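# Hook the cabinet door open with the pivoting hook

## Task

Swing the cabinet door open and secure it with the hook that pivots on the post. The hook's tip must point down and pass through the eye on the door, and the hook must touch none of these: table, post, cabinet or door. The free-standing cabinet has to finish standing level on its base, or the attempt fails. Nothing counts if it holds only because the robot is still gripping or pushing it at the end.

## Robot and tools

Robot: two arms, left_arm and right_arm, each ending in a two-finger gripper. The fingers point along the gripper's own +z axis and close along its own y axis. The reported hand point sits between the pads when they are shut. Closed fingertips reach about 19 mm past it, open ones about 6 mm. Closing pushes the tips roughly 13 mm further out, so keep clearance above surfaces.

Frames: results give each gripper's end_effector_position (metres) and end_effector_quat_wxyz in one scene frame. Its origin is on the table top midway between the arms, +z is up, +x runs out over the table, and left_arm sits toward +y. The arm names do not match left or right in the images. Reported hand positions can be a little off, more so at long reach. The mounting plates and the metal frame behind the arms are fixed obstacles.

The 16-number row (used by both execute_actions and move): first left_arm dx, dy, dz, rx, ry, rz, left_gripper position, speed; then the same eight for right_arm and right_gripper. All values lie in [-1, 1], and both arms are always included. dx..rz are an offset, expressed in that gripper's own axes, from the gripper pose shown in the most recent result (before any result in the scene, and for the second or later call in a single reply, from wherever the gripper is when the action begins). Scale: 1.0 equals 0.6 m of travel or 180 degrees of turn; rx, ry, rz form a single rotation vector. Gripper position is absolute, not an offset: +1 fully open (85 mm), 0 about 41 mm, about -0.8 pads touching, -1 closes until blocked. Gripper speed: -1 about 20 mm/s, 0 about 85, +1 about 150. Any 0 in the gripper slots is a real command, so repeat an idle gripper's previous two numbers. Zero offsets do not mean stay: they pull the gripper back to its reference pose. To hold an arm still, give it the offset back to where it should be in a reply's first call and zeros in later calls.

execute_actions: argument actions, a list holding nothing (just read the state), one action {"rows": [...], "steps": n} with 1-15 rows and n up to 15 steps of 1/30 s (default 15; each row lasts one step, the last row repeats), or one wait {"steps": n} with n up to 300, counted from the previous result. Each row is measured from the same reference, not from the prior row. Optional pictures true/false.

move: argument target, one 16-number row as above; speed in m/s from 0.002 to 0.5 (default 0.25; turning limited to twice that in rad/s). Both grippers follow straight paths that finish together, lasting 0.5 to 10 s; anything longer is cut off short. Paths ignore obstacles and the other arm. Finger numbers are sent at the start. Its result adds a "move:" line with the ending (done, off_target, moving, held, fault), any limits (paced = the sent pose was clipped; held = a check blocked steps, after which the arm can surge fast), and each gripper's distance from its target.

wait: seconds from 0 to 10; nothing new is sent. zoom_image: camera (cam_head_left, cam_head_right, cam_left_wrist, cam_right_wrist, all 672x504) and region [x0, y0, x1, y1] in pixels from the top-left, at most 504 by 504. finished_scene: scene, the number of the current scene; ends it irreversibly and reports whether the goal was met.

Motion details: each step the commanded pose is clipped to within 70 mm and 16 degrees of the measured one, and inverse kinematics favours position over orientation. After an action an arm drifts only to its last clipped pose, so long reaches may need several calls; check the "Hand target" line. The simulation keeps running while the operator composes a reply.

Reading results: position_measured_pct is about 50 minus 50 times the finger position, 0 when fully open. Fingers halted below about 90 are holding or blocked; about 90 or slightly above means the pads met on nothing or something very thin. HELD marks steps where the row was partly or wholly not sent; "pose unreachable" names an arm whose command the clearance check altered; "too close" counts that arm's plate and its half of the frame as part of it. A torque fault freezes that arm for 10 s and drops the rest of the call. MOTOR HOT appears from 60 °C; at 75 °C an OVER-TEMPERATURE FAULT lets the arm sag. Load limits: waist, shoulder, upper arm roll, elbow 48.6 N m; forearm roll, wrist pitch, wrist roll 30.6 N m. Joint ranges in rad: waist, upper arm roll, forearm roll, wrist roll ±69.115; shoulder ±2.250; elbow ±2.580; wrist pitch ±2.100.

Avoid: knocking anything off the table, tipping the cabinet, arms colliding or pressing each other, fast impacts and deep pushes past a contact, dropping or slamming parts. Brief random tugs or pushes on objects can occur.

Each tool is called as name(argument=value, ...) on one line, values as JSON.

## Session

execute_actions(actions=[])

Scene clock: 0.00 s of 4360.00 s.
left_arm: end_effector_position=(+0.2147, +0.4686, +0.3700) position_measured_pct=0.0 end_effector_quat_wxyz=(+0.072, +0.988, -0.089, +0.100) | right_arm: end_effector_position=(+0.5498, -0.6256, +0.2574) position_measured_pct=0.0 end_effector_quat_wxyz=(+0.380, -0.072, +0.922, +0.032)
Joint positions: left_arm=[-0.912 -0.803  0.422  2.468  0.228  0.853 -2.496] | right_arm=[ 1.202  0.134 -0.572  2.086  0.857 -0.268  1.546]
Joint velocities: left_arm=[ 0.     0.    -0.    -0.     0.     0.001  0.002] | right_arm=[-0.    -0.     0.001  0.    -0.    -0.001  0.001]
Motor temperatures (°C, as the motors report them): left_arm=[35 34 30 33 38 38 40] | right_arm=[32 29 30 32 37 38 36]
Hand target (left_arm): +0.215, +0.469, +0.370; +0.072, +0.988, -0.089, +0.100
Hand target (right_arm): +0.550, -0.626, +0.257; +0.380, -0.072, +0.922, +0.032

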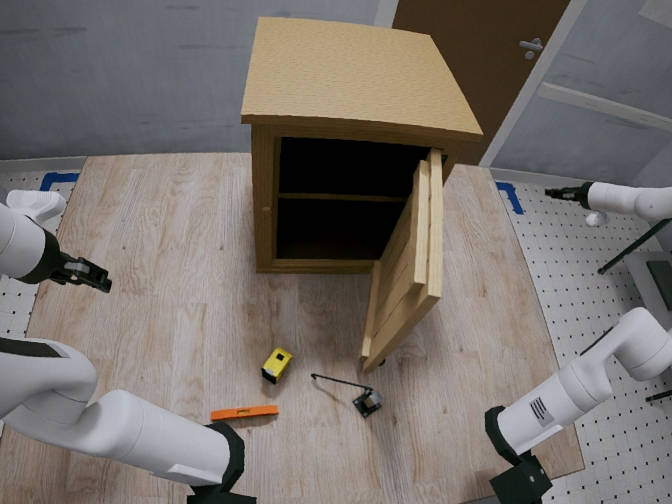

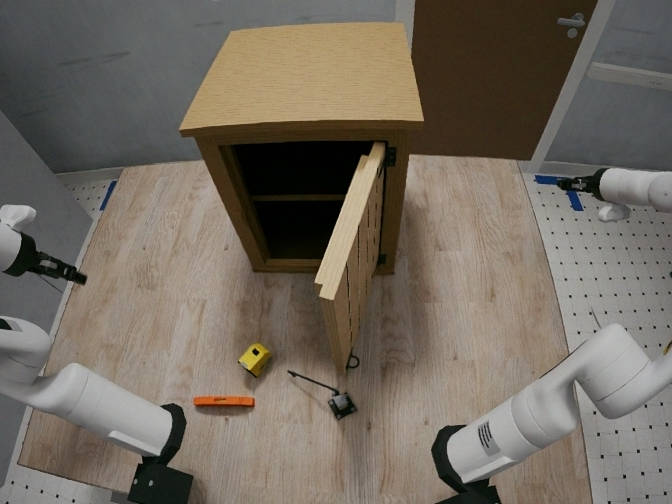

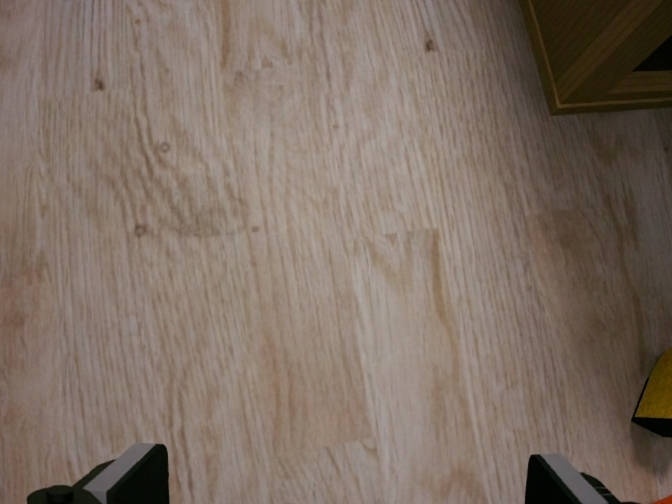

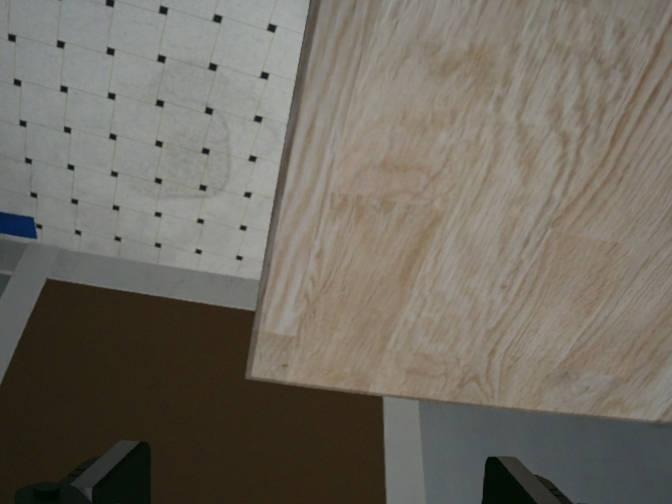

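zoom_image(camera="cam_head_right", region=[220, 320, 420, 440])

zoom_image(camera="cam_head_left", region=[250, 320, 450, 440])

Region (220, 320, 420, 440) of cam_head_right's 672x504 image, scaled by 2.520, with more detail than that image has; it fills the top 302 rows of this view, and the rest is white.

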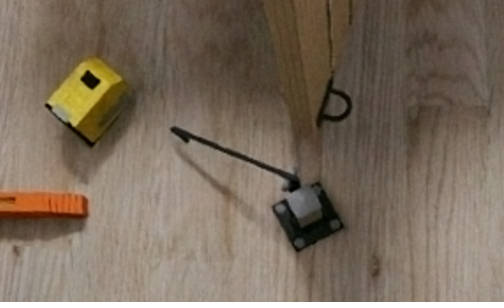

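Region (250, 320, 450, 440) of cam_head_left's 672x504 image, scaled by 2.520, with more detail than that image has; it fills the top 302 rows of this view, and the rest is white.

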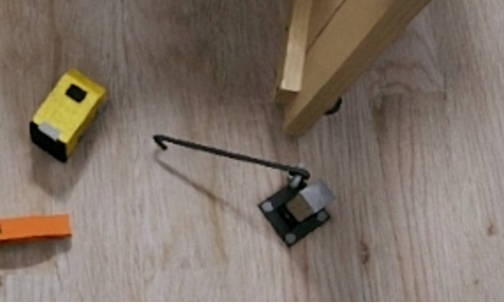

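move(target=[0.094,0.567,0.093,0.046,-0.064,-0.057,1,0, 0,0,0,0,0,0,1,0])

Scene clock: 24.43 s of 4360.00 s.
left_arm: end_effector_position=(+0.2143, +0.1190, +0.3696) position_measured_pct=0.0 end_effector_quat_wxyz=(+0.001, +1.000, -0.000, -0.001) | right_arm: end_effector_position=(+0.5498, -0.6256, +0.2574) position_measured_pct=0.0 end_effector_quat_wxyz=(+0.380, -0.072, +0.922, +0.032)
Joint positions: left_arm=[-1.119 -1.46   1.499  1.933  0.834  1.413 -1.497] | right_arm=[ 1.202  0.134 -0.572  2.086  0.857 -0.268  1.546]
Joint velocities: left_arm=[-0.007 -0.005  0.003 -0.005 -0.003  0.     0.005] | right_arm=[-0.    -0.    -0.     0.     0.     0.    -0.001]
Motor temperatures (°C, as the motors report them): left_arm=[35 34 30 34 38 38 40] | right_arm=[32 30 30 32 37 38 36]
Hand target (left_arm): +0.215, +0.119, +0.369; +0.001, +1.000, +0.000, -0.001
Hand target (right_arm): +0.550, -0.626, +0.257; +0.380, -0.072, +0.922, +0.032
Off the commanded pose (left_arm): 0.001 m, 0 deg.
Off the commanded pose (right_arm): 0.000 m, 0 deg.
After step 90, 19.53 s passed at rest.
move: done

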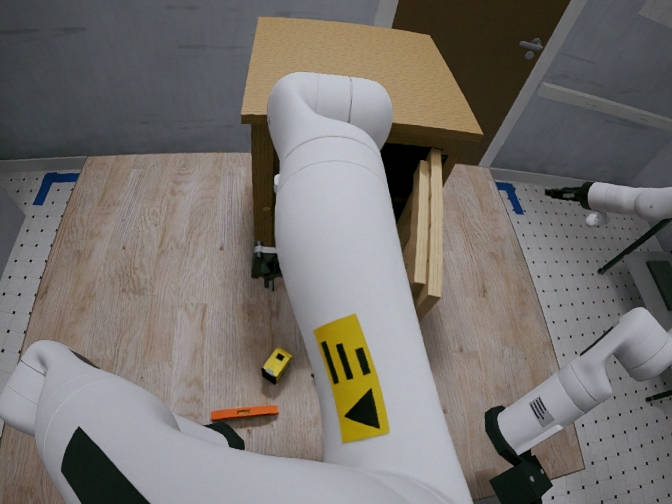

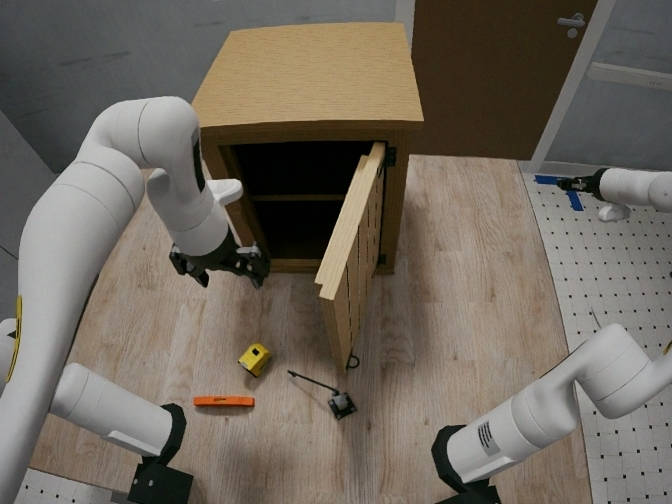

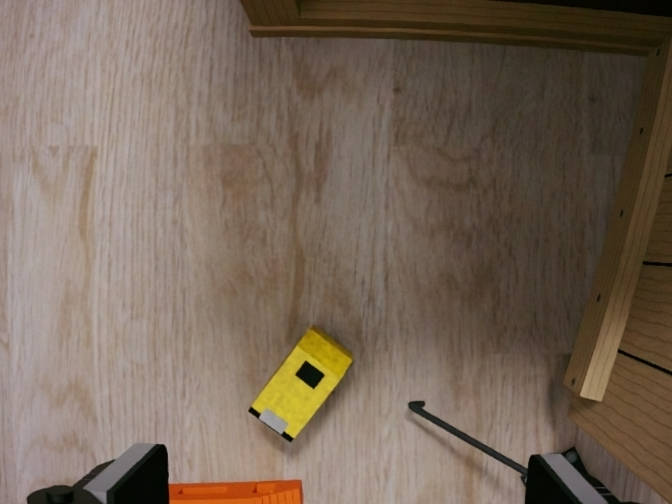

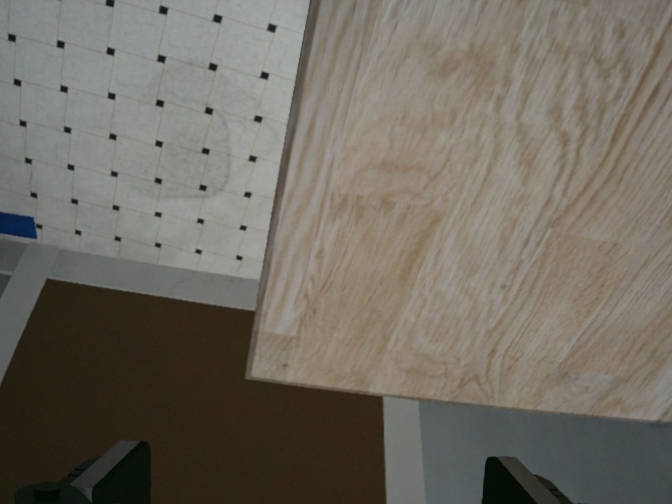

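move(target=[-0.2,0.2,0,0,0,0,1,0, 0,0,0,0,0,0,1,0])

Scene clock: 36.57 s of 4360.00 s.
left_arm: end_effector_position=(+0.0942, -0.0011, +0.3701) position_measured_pct=0.0 end_effector_quat_wxyz=(+0.002, +1.000, -0.000, -0.002) | right_arm: end_effector_position=(+0.5498, -0.6256, +0.2574) position_measured_pct=0.0 end_effector_quat_wxyz=(+0.380, -0.072, +0.922, +0.032)
Joint positions: left_arm=[-0.921 -1.604  1.643  1.703  0.988  1.59  -1.09 ] | right_arm=[ 1.202  0.134 -0.572  2.086  0.857 -0.268  1.546]
Joint velocities: left_arm=[ 0.    -0.002  0.001 -0.001 -0.001 -0.001  0.004] | right_arm=[ 0.     0.    -0.     0.     0.     0.001 -0.001]
Motor temperatures (°C, as the motors report them): left_arm=[35 35 30 34 38 38 40] | right_arm=[32 30 30 32 37 38 36]
Hand target (left_arm): +0.094, -0.001, +0.370; +0.002, +1.000, -0.000, -0.002
Hand target (right_arm): +0.550, -0.626, +0.257; +0.380, -0.072, +0.922, +0.032
Off the commanded pose (left_arm): 0.000 m, 0 deg.
Off the commanded pose (right_arm): 0.000 m, 0 deg.
After step 90, 7.97 s passed at rest.
move: done

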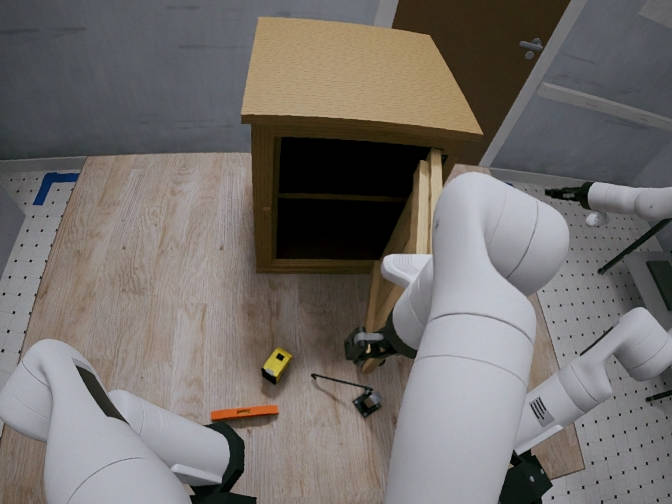

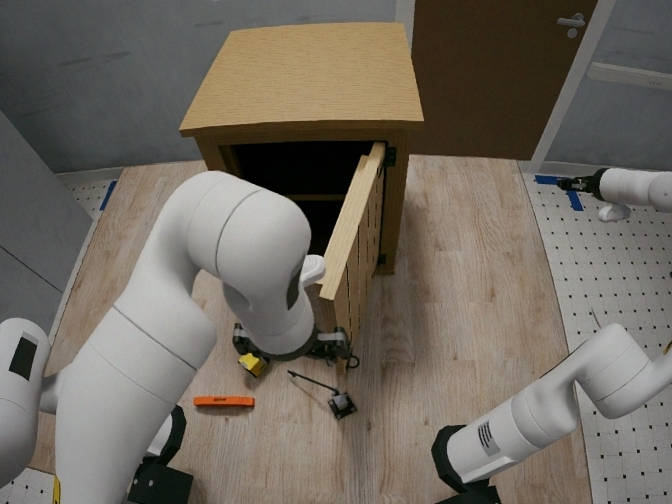

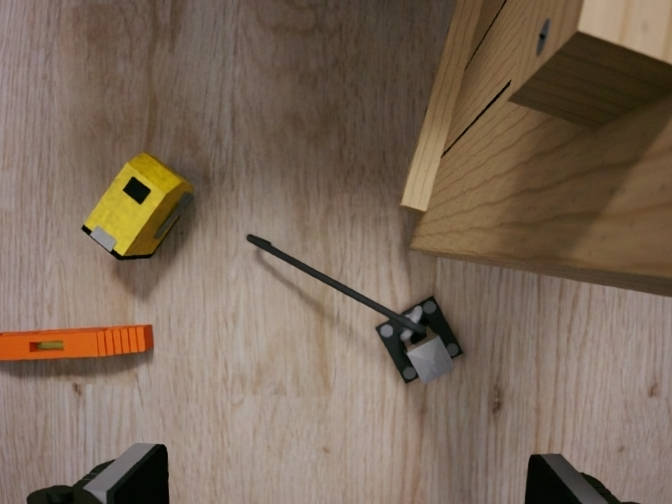

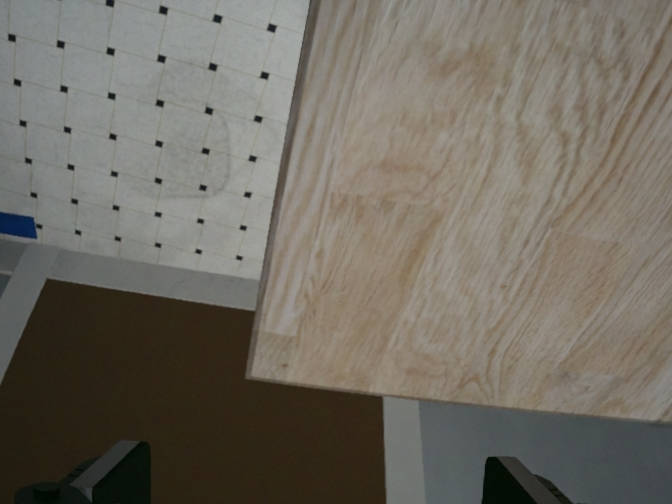

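move(target=[-0.08,-0.1,0,0,0,0,1,0, 0.415,0.748,-0.156,0.021,0.248,0.047,-1,0.5])

Scene clock: 85.07 s of 4360.00 s.
left_arm: end_effector_position=(+0.0462, +0.0589, +0.3703) position_measured_pct=0.0 end_effector_quat_wxyz=(+0.002, +1.000, -0.000, -0.002) | right_arm: end_effector_position=(+0.2415, -0.2227, +0.1494) position_measured_pct=91.7 end_effector_quat_wxyz=(+0.002, -0.000, +1.000, -0.004)
Joint positions: left_arm=[-0.753 -1.562  1.618  1.91   0.949  1.584 -1.132] | right_arm=[-0.509  0.857 -0.24   2.416 -1.685 -0.801  2.366]
Joint velocities: left_arm=[-0.    -0.001 -0.     0.    -0.    -0.    -0.002] | right_arm=[-0.005  0.007 -0.003 -0.003 -0.004 -0.003  0.003]
Motor temperatures (°C, as the motors report them): left_arm=[35 36 30 34 38 38 40] | right_arm=[32 31 30 32 37 38 36]
Hand target (left_arm): +0.046, +0.059, +0.370; +0.002, +1.000, -0.000, -0.002
Hand target (right_arm): +0.241, -0.223, +0.149; +0.002, -0.001, +1.000, -0.004
Off the commanded pose (left_arm): 0.000 m, 0 deg.
Off the commanded pose (right_arm): 0.003 m, 0 deg.
After step 90, 42.57 s passed at rest.
move: done; limits=paced

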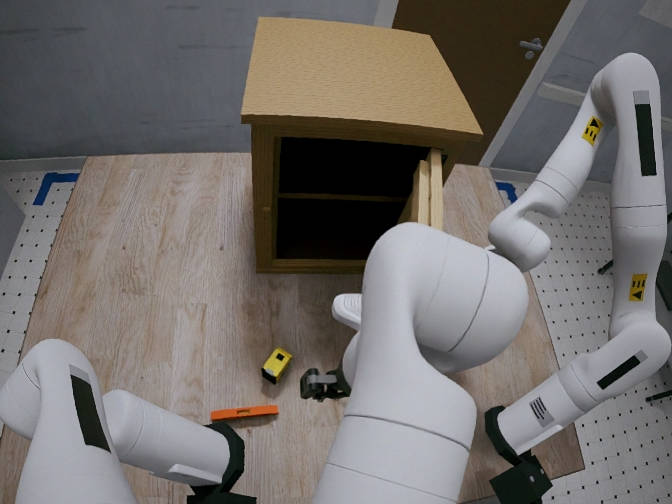

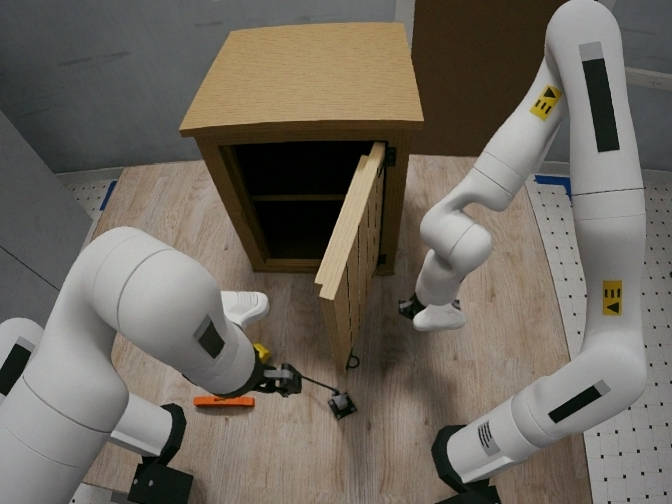

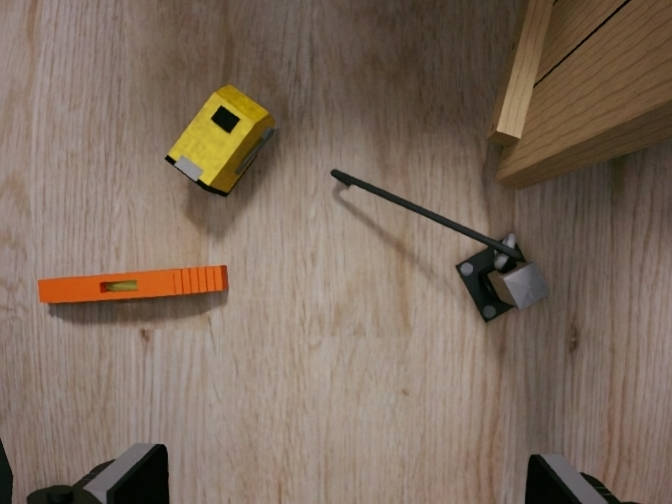

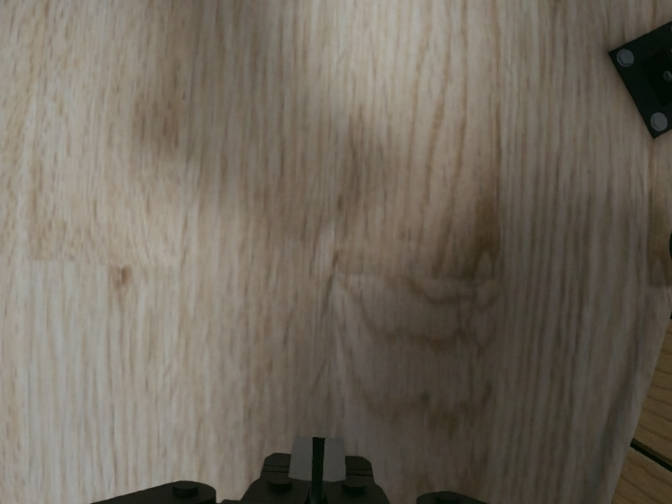

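move(target=[0,0,0,0,0,0,1,0, 0,0.28,0,0,0,0,-1,0.5], speed=0.08)

Scene clock: 93.00 s of 4360.00 s.
left_arm: end_effector_position=(+0.0462, +0.0589, +0.3703) position_measured_pct=0.0 end_effector_quat_wxyz=(+0.002, +1.000, -0.000, -0.002) | right_arm: end_effector_position=(+0.2423, -0.0549, +0.1485) position_measured_pct=91.7 end_effector_quat_wxyz=(+0.003, -0.000, +1.000, -0.004)
Joint positions: left_arm=[-0.753 -1.562  1.618  1.91   0.949  1.584 -1.132] | right_arm=[-0.676  1.115 -0.311  1.968 -1.945 -0.933  2.54 ]
Joint velocities: left_arm=[ 0.001  0.     0.    -0.     0.     0.001  0.001] | right_arm=[-0.001  0.005 -0.    -0.003 -0.001 -0.001  0.001]
Motor temperatures (°C, as the motors report them): left_arm=[35 36 30 34 38 38 40] | right_arm=[32 31 30 32 37 38 36]
Hand target (left_arm): +0.046, +0.059, +0.370; +0.002, +1.000, -0.000, -0.002
Hand target (right_arm): +0.242, -0.055, +0.148; +0.002, -0.000, +1.000, -0.004
Off the commanded pose (left_arm): 0.000 m, 0 deg.
Off the commanded pose (right_arm): 0.001 m, 0 deg.
After step 90, 2.50 s passed at rest.
move: done

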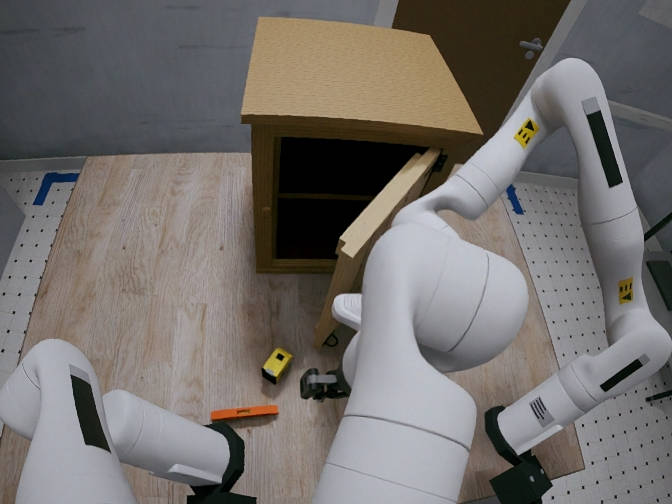

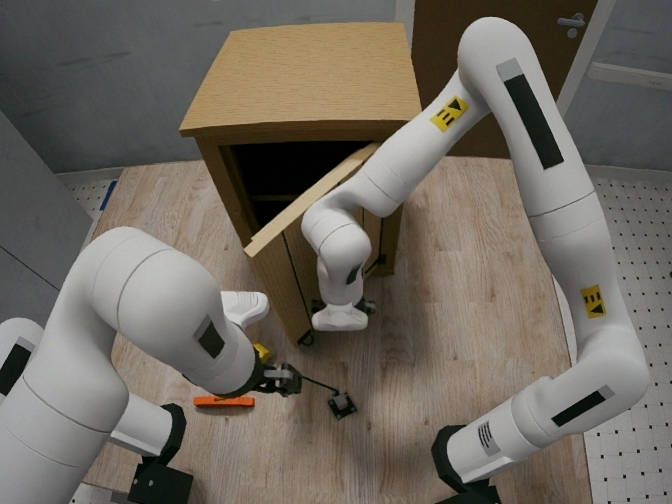

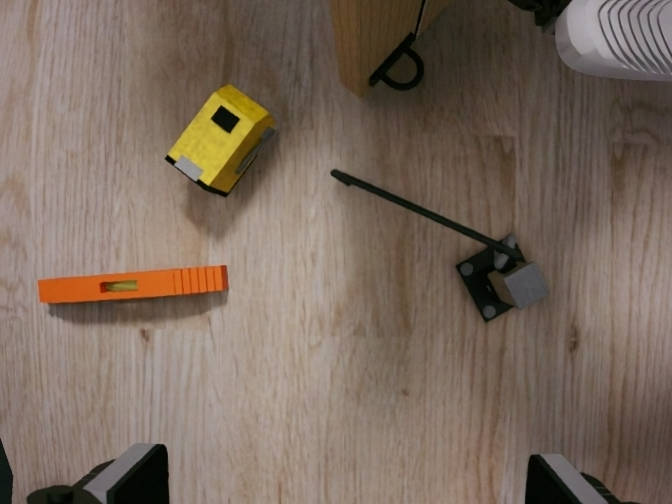

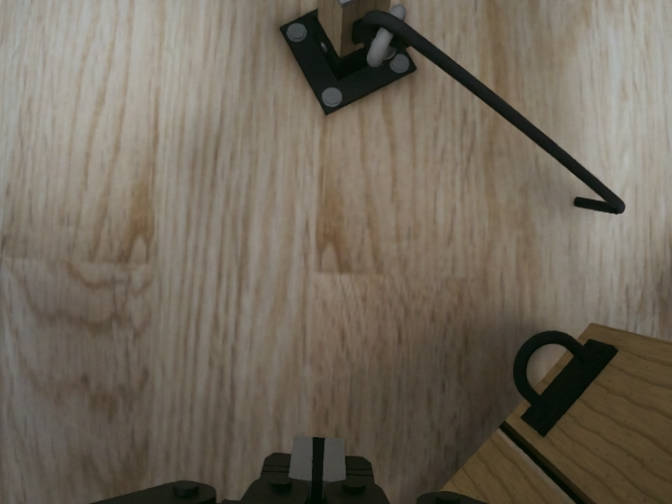

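move(target=[0.145,0.09,0.417,0.0787,0.1235,-0.3555,0,0.5, 0,-0.25,0,0,0,0,-1,0.5], speed=0.2)

Scene clock: 142.67 s of 4360.00 s.
left_arm: end_effector_position=(+0.1321, +0.0048, +0.1199) position_measured_pct=49.6 end_effector_quat_wxyz=(-0.116, +0.824, +0.525, +0.179) | right_arm: end_effector_position=(+0.2416, -0.2048, +0.1493) position_measured_pct=91.7 end_effector_quat_wxyz=(+0.002, -0.000, +1.000, -0.004)
Joint positions: left_arm=[-0.944 -2.249  1.758  1.472  1.198  1.599  0.19 ] | right_arm=[-0.535  0.885 -0.246  2.374 -1.719 -0.808  2.378]
Joint velocities: left_arm=[-0.008  0.     0.001 -0.005 -0.003 -0.     0.001] | right_arm=[ 0.001 -0.002 -0.001  0.001  0.    -0.001 -0.   ]
Motor temperatures (°C, as the motors report them): left_arm=[35 37 30 34 38 38 40] | right_arm=[32 32 30 32 37 38 36]
Hand target (left_arm): +0.132, +0.005, +0.119; -0.116, +0.824, +0.525, +0.179
Hand target (right_arm): +0.242, -0.205, +0.149; +0.002, -0.000, +1.000, -0.004
Off the commanded pose (left_arm): 0.001 m, 0 deg.
Off the commanded pose (right_arm): 0.001 m, 0 deg.
After step 90, 43.27 s passed at rest.
move: done

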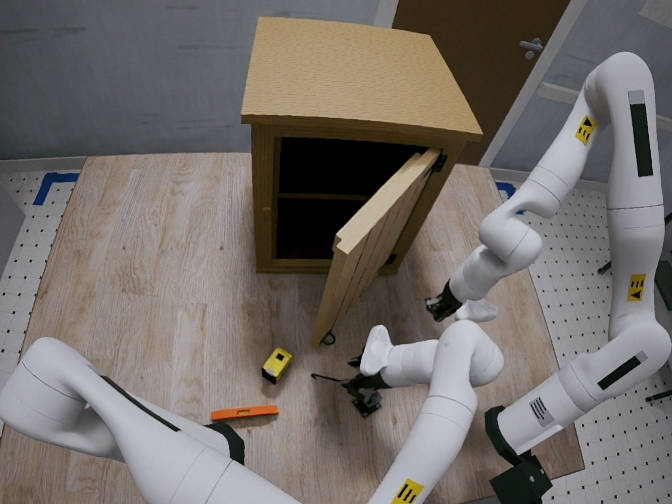

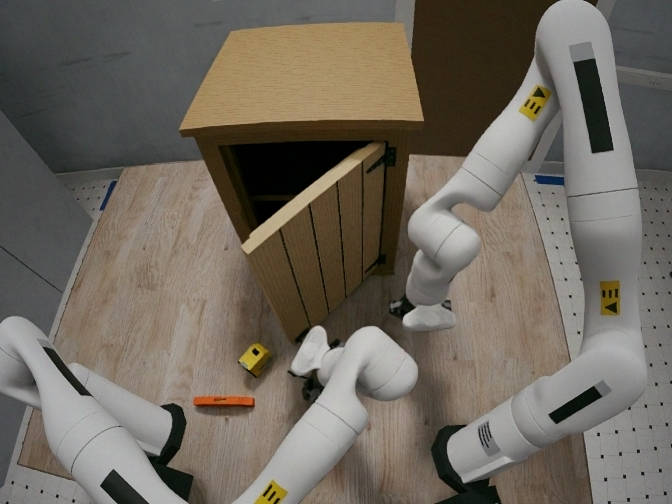

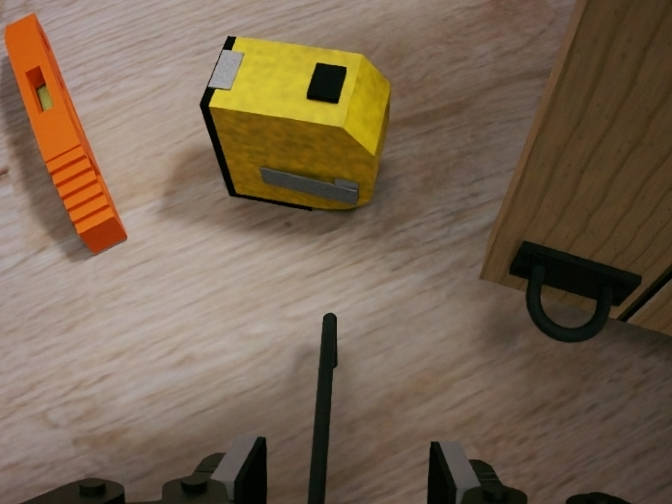

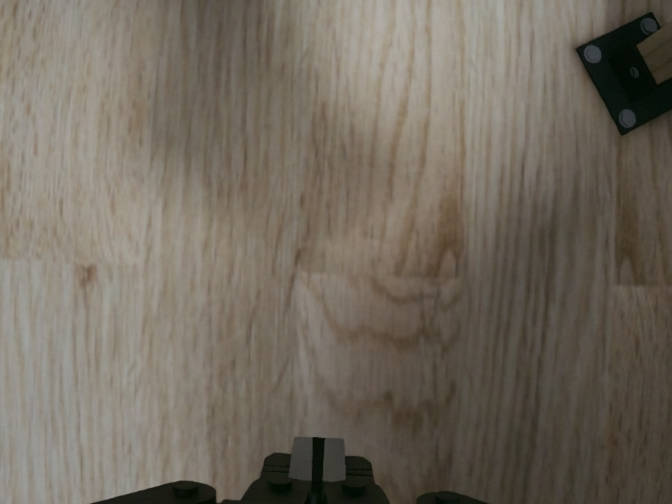

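move(target=[0.435,-0.07,0.056,-0.0787,-0.1235,0.3555,-1,0.5, 0,0,0,0,0,0,0,0.5], speed=0.3)

move(target=[0,0,0,0,0,0,-1,0.5, 0.198,0.357,0.048,-0.136,0.088,0.627,0,0.5], speed=0.3)

Scene clock: 164.60 s of 4360.00 s.
left_arm: end_effector_position=(+0.2002, +0.2506, +0.1996) position_measured_pct=91.7 end_effector_quat_wxyz=(+0.000, +1.000, -0.001, -0.000) | right_arm: end_effector_position=(+0.2416, -0.2048, +0.1493) position_measured_pct=50.0 end_effector_quat_wxyz=(+0.002, -0.000, +1.000, -0.004)
Joint positions: left_arm=[-1.365 -1.738  1.479  2.495  1.308  1.192 -2.302] | right_arm=[-0.535  0.885 -0.246  2.374 -1.719 -0.808  2.378]
Joint velocities: left_arm=[-0.016  0.011 -0.005  0.002  0.001  0.006 -0.007] | right_arm=[ 0.    -0.     0.    -0.    -0.001 -0.    -0.   ]
Motor temperatures (°C, as the motors report them): left_arm=[35 38 31 34 38 38 40] | right_arm=[32 32 30 32 37 38 36]
Hand target (left_arm): +0.200, +0.251, +0.200; +0.001, +1.000, +0.000, -0.001
Hand target (right_arm): +0.242, -0.205, +0.149; +0.002, -0.000, +1.000, -0.004
Off the commanded pose (left_arm): 0.001 m, 0 deg.
Off the commanded pose (right_arm): 0.000 m, 0 deg.
After step 90, 16.33 s passed at rest.
move: done

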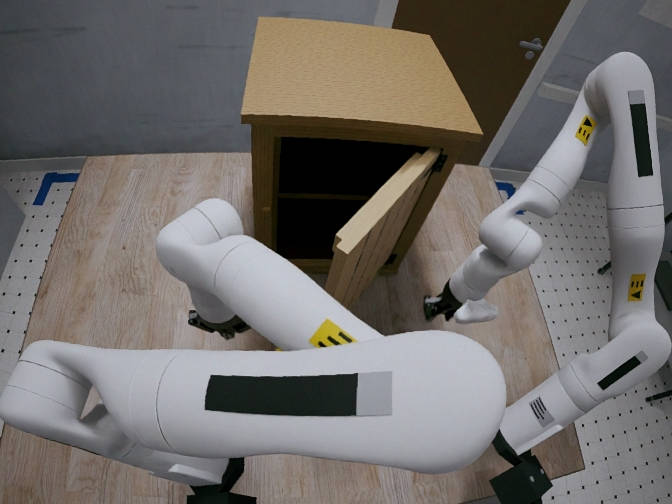

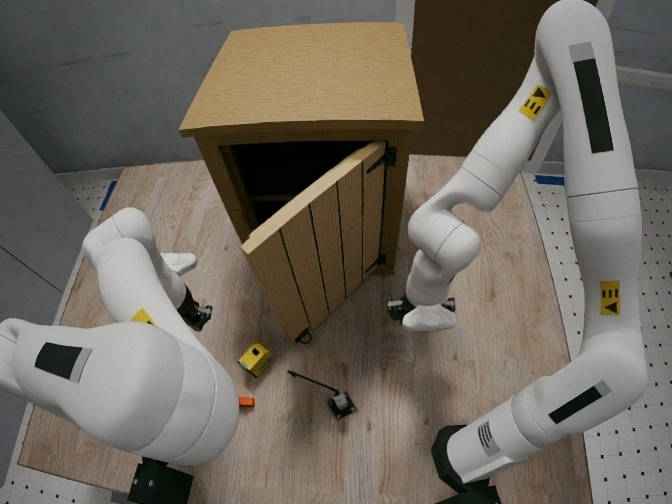

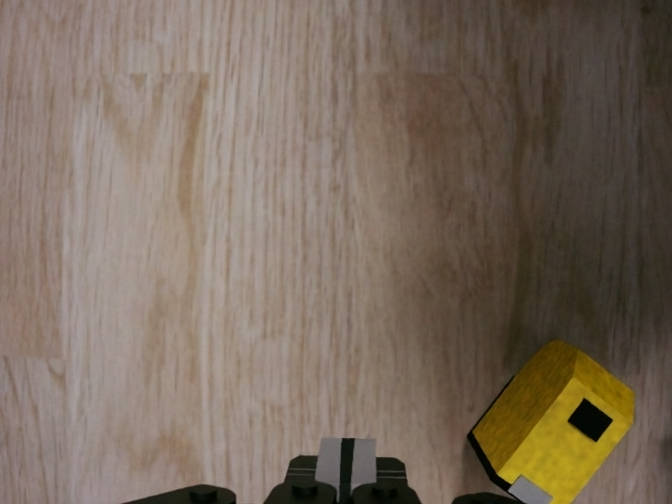

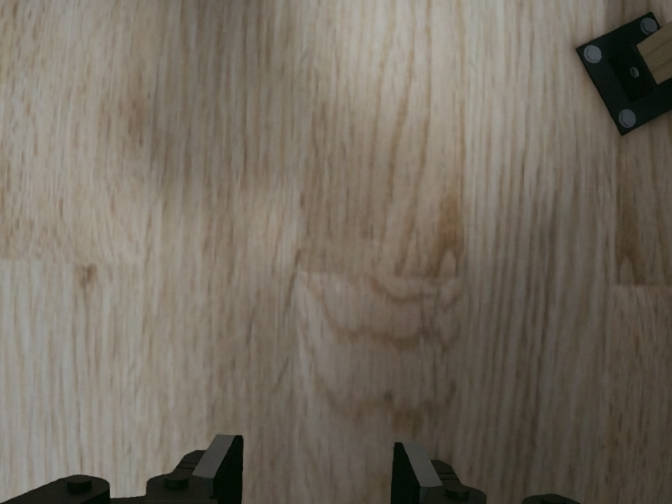

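Scene clock: 168.43 s of 4360.00 s.
left_arm: end_effector_position=(+0.2002, +0.2506, +0.1996) position_measured_pct=91.7 end_effector_quat_wxyz=(+0.000, +1.000, -0.001, -0.000) | right_arm: end_effector_position=(+0.1241, +0.0102, +0.1194) position_measured_pct=50.0 end_effector_quat_wxyz=(-0.112, +0.823, +0.527, +0.180)
Joint positions: left_arm=[-1.365 -1.739  1.479  2.495  1.308  1.192 -2.302] | right_arm=[-0.702  1.51  -0.587  2.282 -1.094 -1.315 -0.45 ]
Joint velocities: left_arm=[ 0.    -0.001  0.     0.001  0.001  0.     0.001] | right_arm=[-0.004  0.009 -0.    -0.001  0.    -0.003 -0.005]
Motor temperatures (°C, as the motors report them): left_arm=[35 38 31 34 38 38 40] | right_arm=[32 32 30 32 37 38 36]
Hand target (left_arm): +0.200, +0.251, +0.200; +0.000, +1.000, -0.001, -0.000
Hand target (right_arm): +0.124, +0.010, +0.119; -0.112, +0.823, +0.527, +0.180
Off the commanded pose (left_arm): 0.000 m, 0 deg.
Off the commanded pose (right_arm): 0.002 m, 0 deg.
move: done

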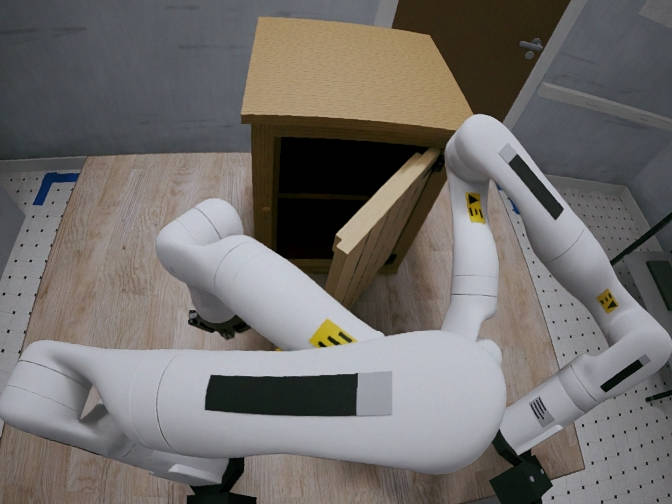

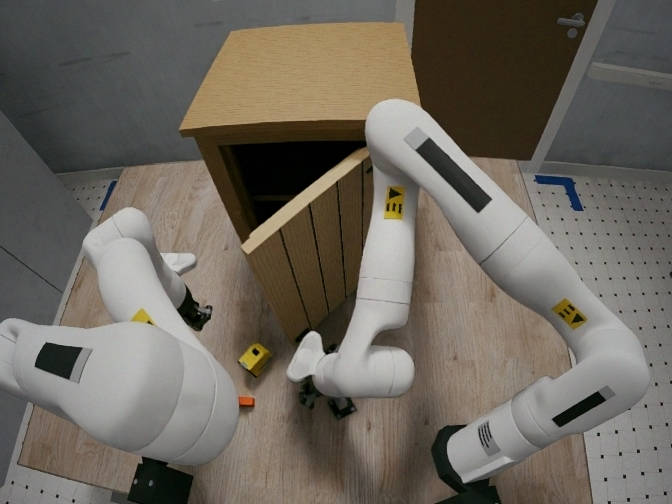

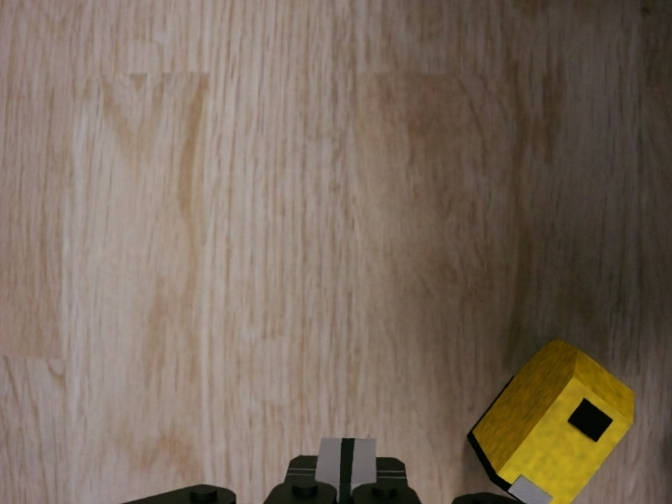

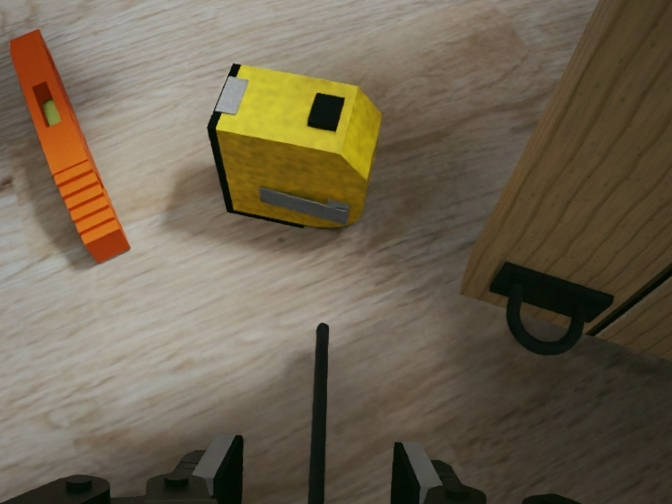

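move(target=[0,0,0,0,0,0,-1,0.5, -0.053,0,0.113,0,0,0,0,0.5], speed=0.08)

Scene clock: 192.37 s of 4360.00 s.
left_arm: end_effector_position=(+0.2002, +0.2506, +0.1996) position_measured_pct=91.7 end_effector_quat_wxyz=(+0.000, +1.000, -0.001, -0.000) | right_arm: end_effector_position=(+0.1238, +0.0094, +0.0449) position_measured_pct=50.0 end_effector_quat_wxyz=(-0.112, +0.823, +0.527, +0.180)
Joint positions: left_arm=[-1.365 -1.739  1.479  2.495  1.308  1.192 -2.302] | right_arm=[-0.617  1.666 -0.448  2.224 -0.881 -1.324 -0.486]
Joint velocities: left_arm=[-0.001 -0.     0.    -0.002 -0.     0.002  0.001] | right_arm=[ 0.002  0.004  0.002 -0.001  0.001  0.003 -0.005]
Motor temperatures (°C, as the motors report them): left_arm=[35 38 31 34 38 38 40] | right_arm=[32 32 30 32 37 38 36]
Hand target (left_arm): +0.200, +0.251, +0.200; +0.000, +1.000, -0.001, -0.000
Hand target (right_arm): +0.124, +0.009, +0.045; -0.112, +0.823, +0.527, +0.180
Off the commanded pose (left_arm): 0.000 m, 0 deg.
Off the commanded pose (right_arm): 0.001 m, 0 deg.
After step 90, 19.67 s passed at rest.
move: done

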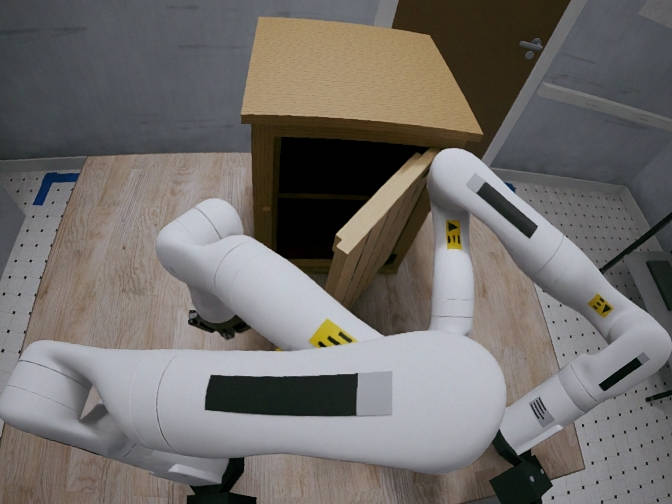

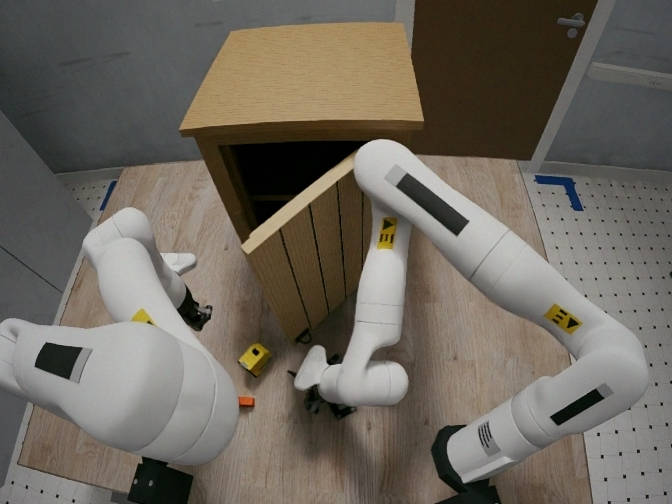

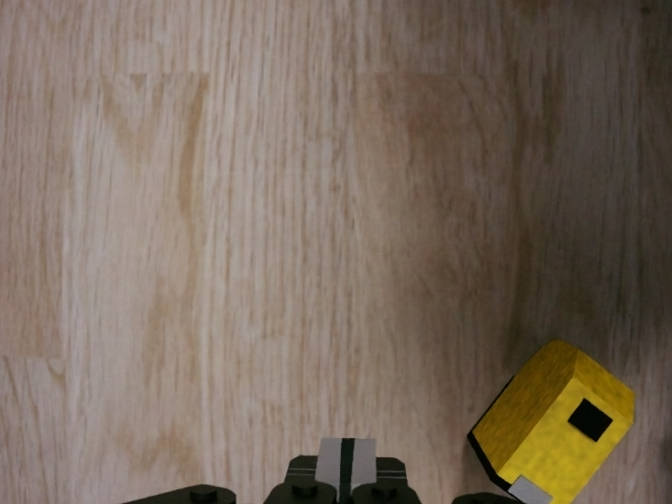

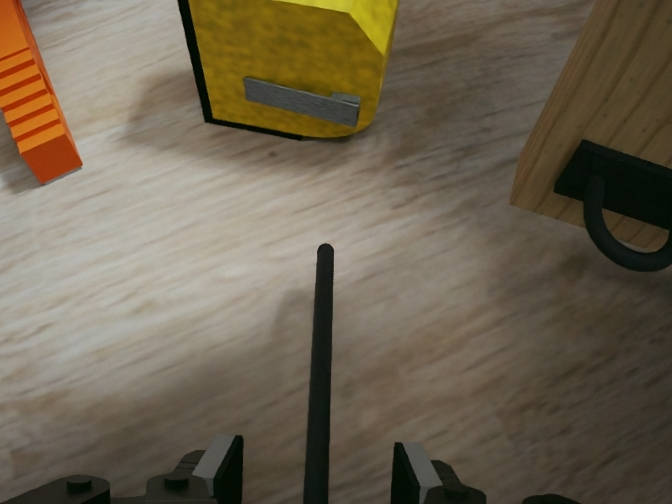

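move(target=[0,0,0,0,0,0,-1,0.5, 0,0,0,0,0,0,-1,0])

Scene clock: 197.13 s of 4360.00 s.
left_arm: end_effector_position=(+0.2002, +0.2506, +0.1996) position_measured_pct=91.7 end_effector_quat_wxyz=(+0.000, +1.000, -0.001, -0.000) | right_arm: end_effector_position=(+0.1235, +0.0095, +0.0449) position_measured_pct=89.3 end_effector_quat_wxyz=(-0.112, +0.823, +0.527, +0.180)
Joint positions: left_arm=[-1.365 -1.739  1.479  2.495  1.308  1.192 -2.302] | right_arm=[-0.617  1.666 -0.448  2.223 -0.881 -1.323 -0.486]
Joint velocities: left_arm=[-0.     0.     0.    -0.     0.    -0.001  0.001] | right_arm=[-0.    -0.    -0.    -0.    -0.     0.    -0.002]
Motor temperatures (°C, as the motors report them): left_arm=[35 38 31 34 38 38 40] | right_arm=[32 32 30 32 37 38 36]
Hand target (left_arm): +0.200, +0.251, +0.200; +0.000, +1.000, -0.001, -0.000
Hand target (right_arm): +0.124, +0.009, +0.045; -0.112, +0.823, +0.527, +0.180
Off the commanded pose (left_arm): 0.000 m, 0 deg.
Off the commanded pose (right_arm): 0.000 m, 0 deg.
After step 90, 1.03 s passed at rest.
move: done

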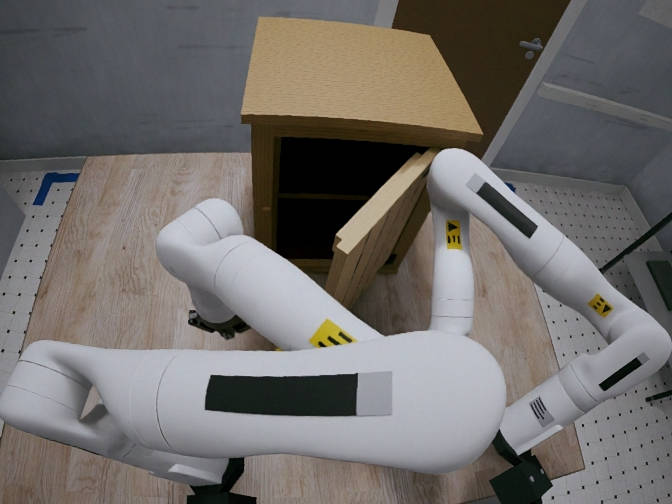

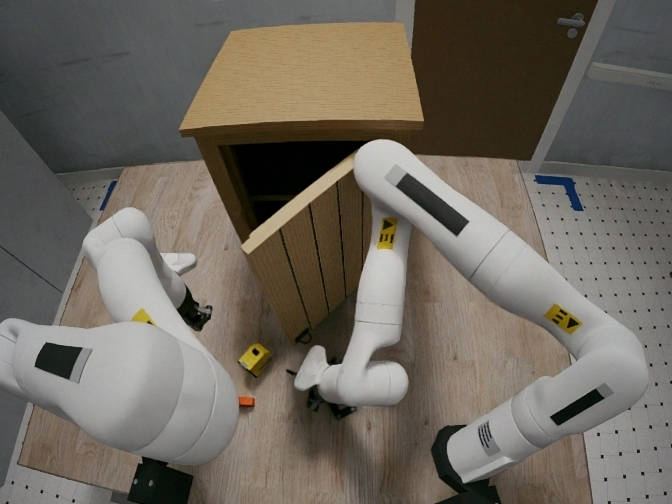

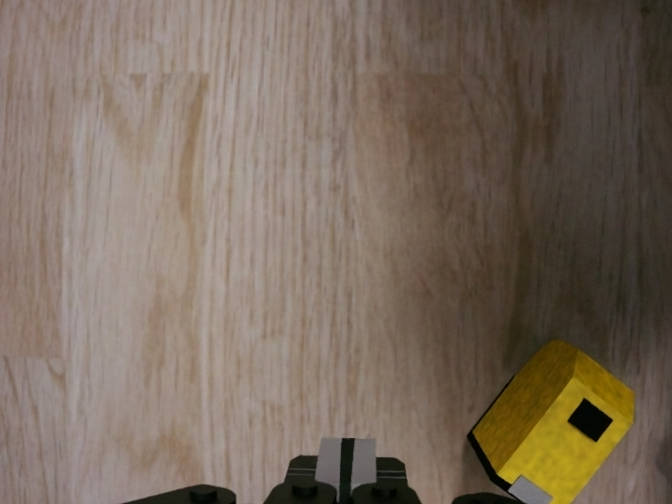

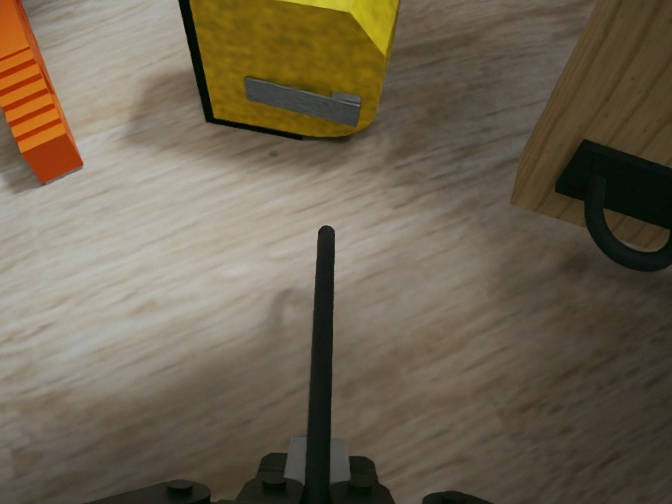

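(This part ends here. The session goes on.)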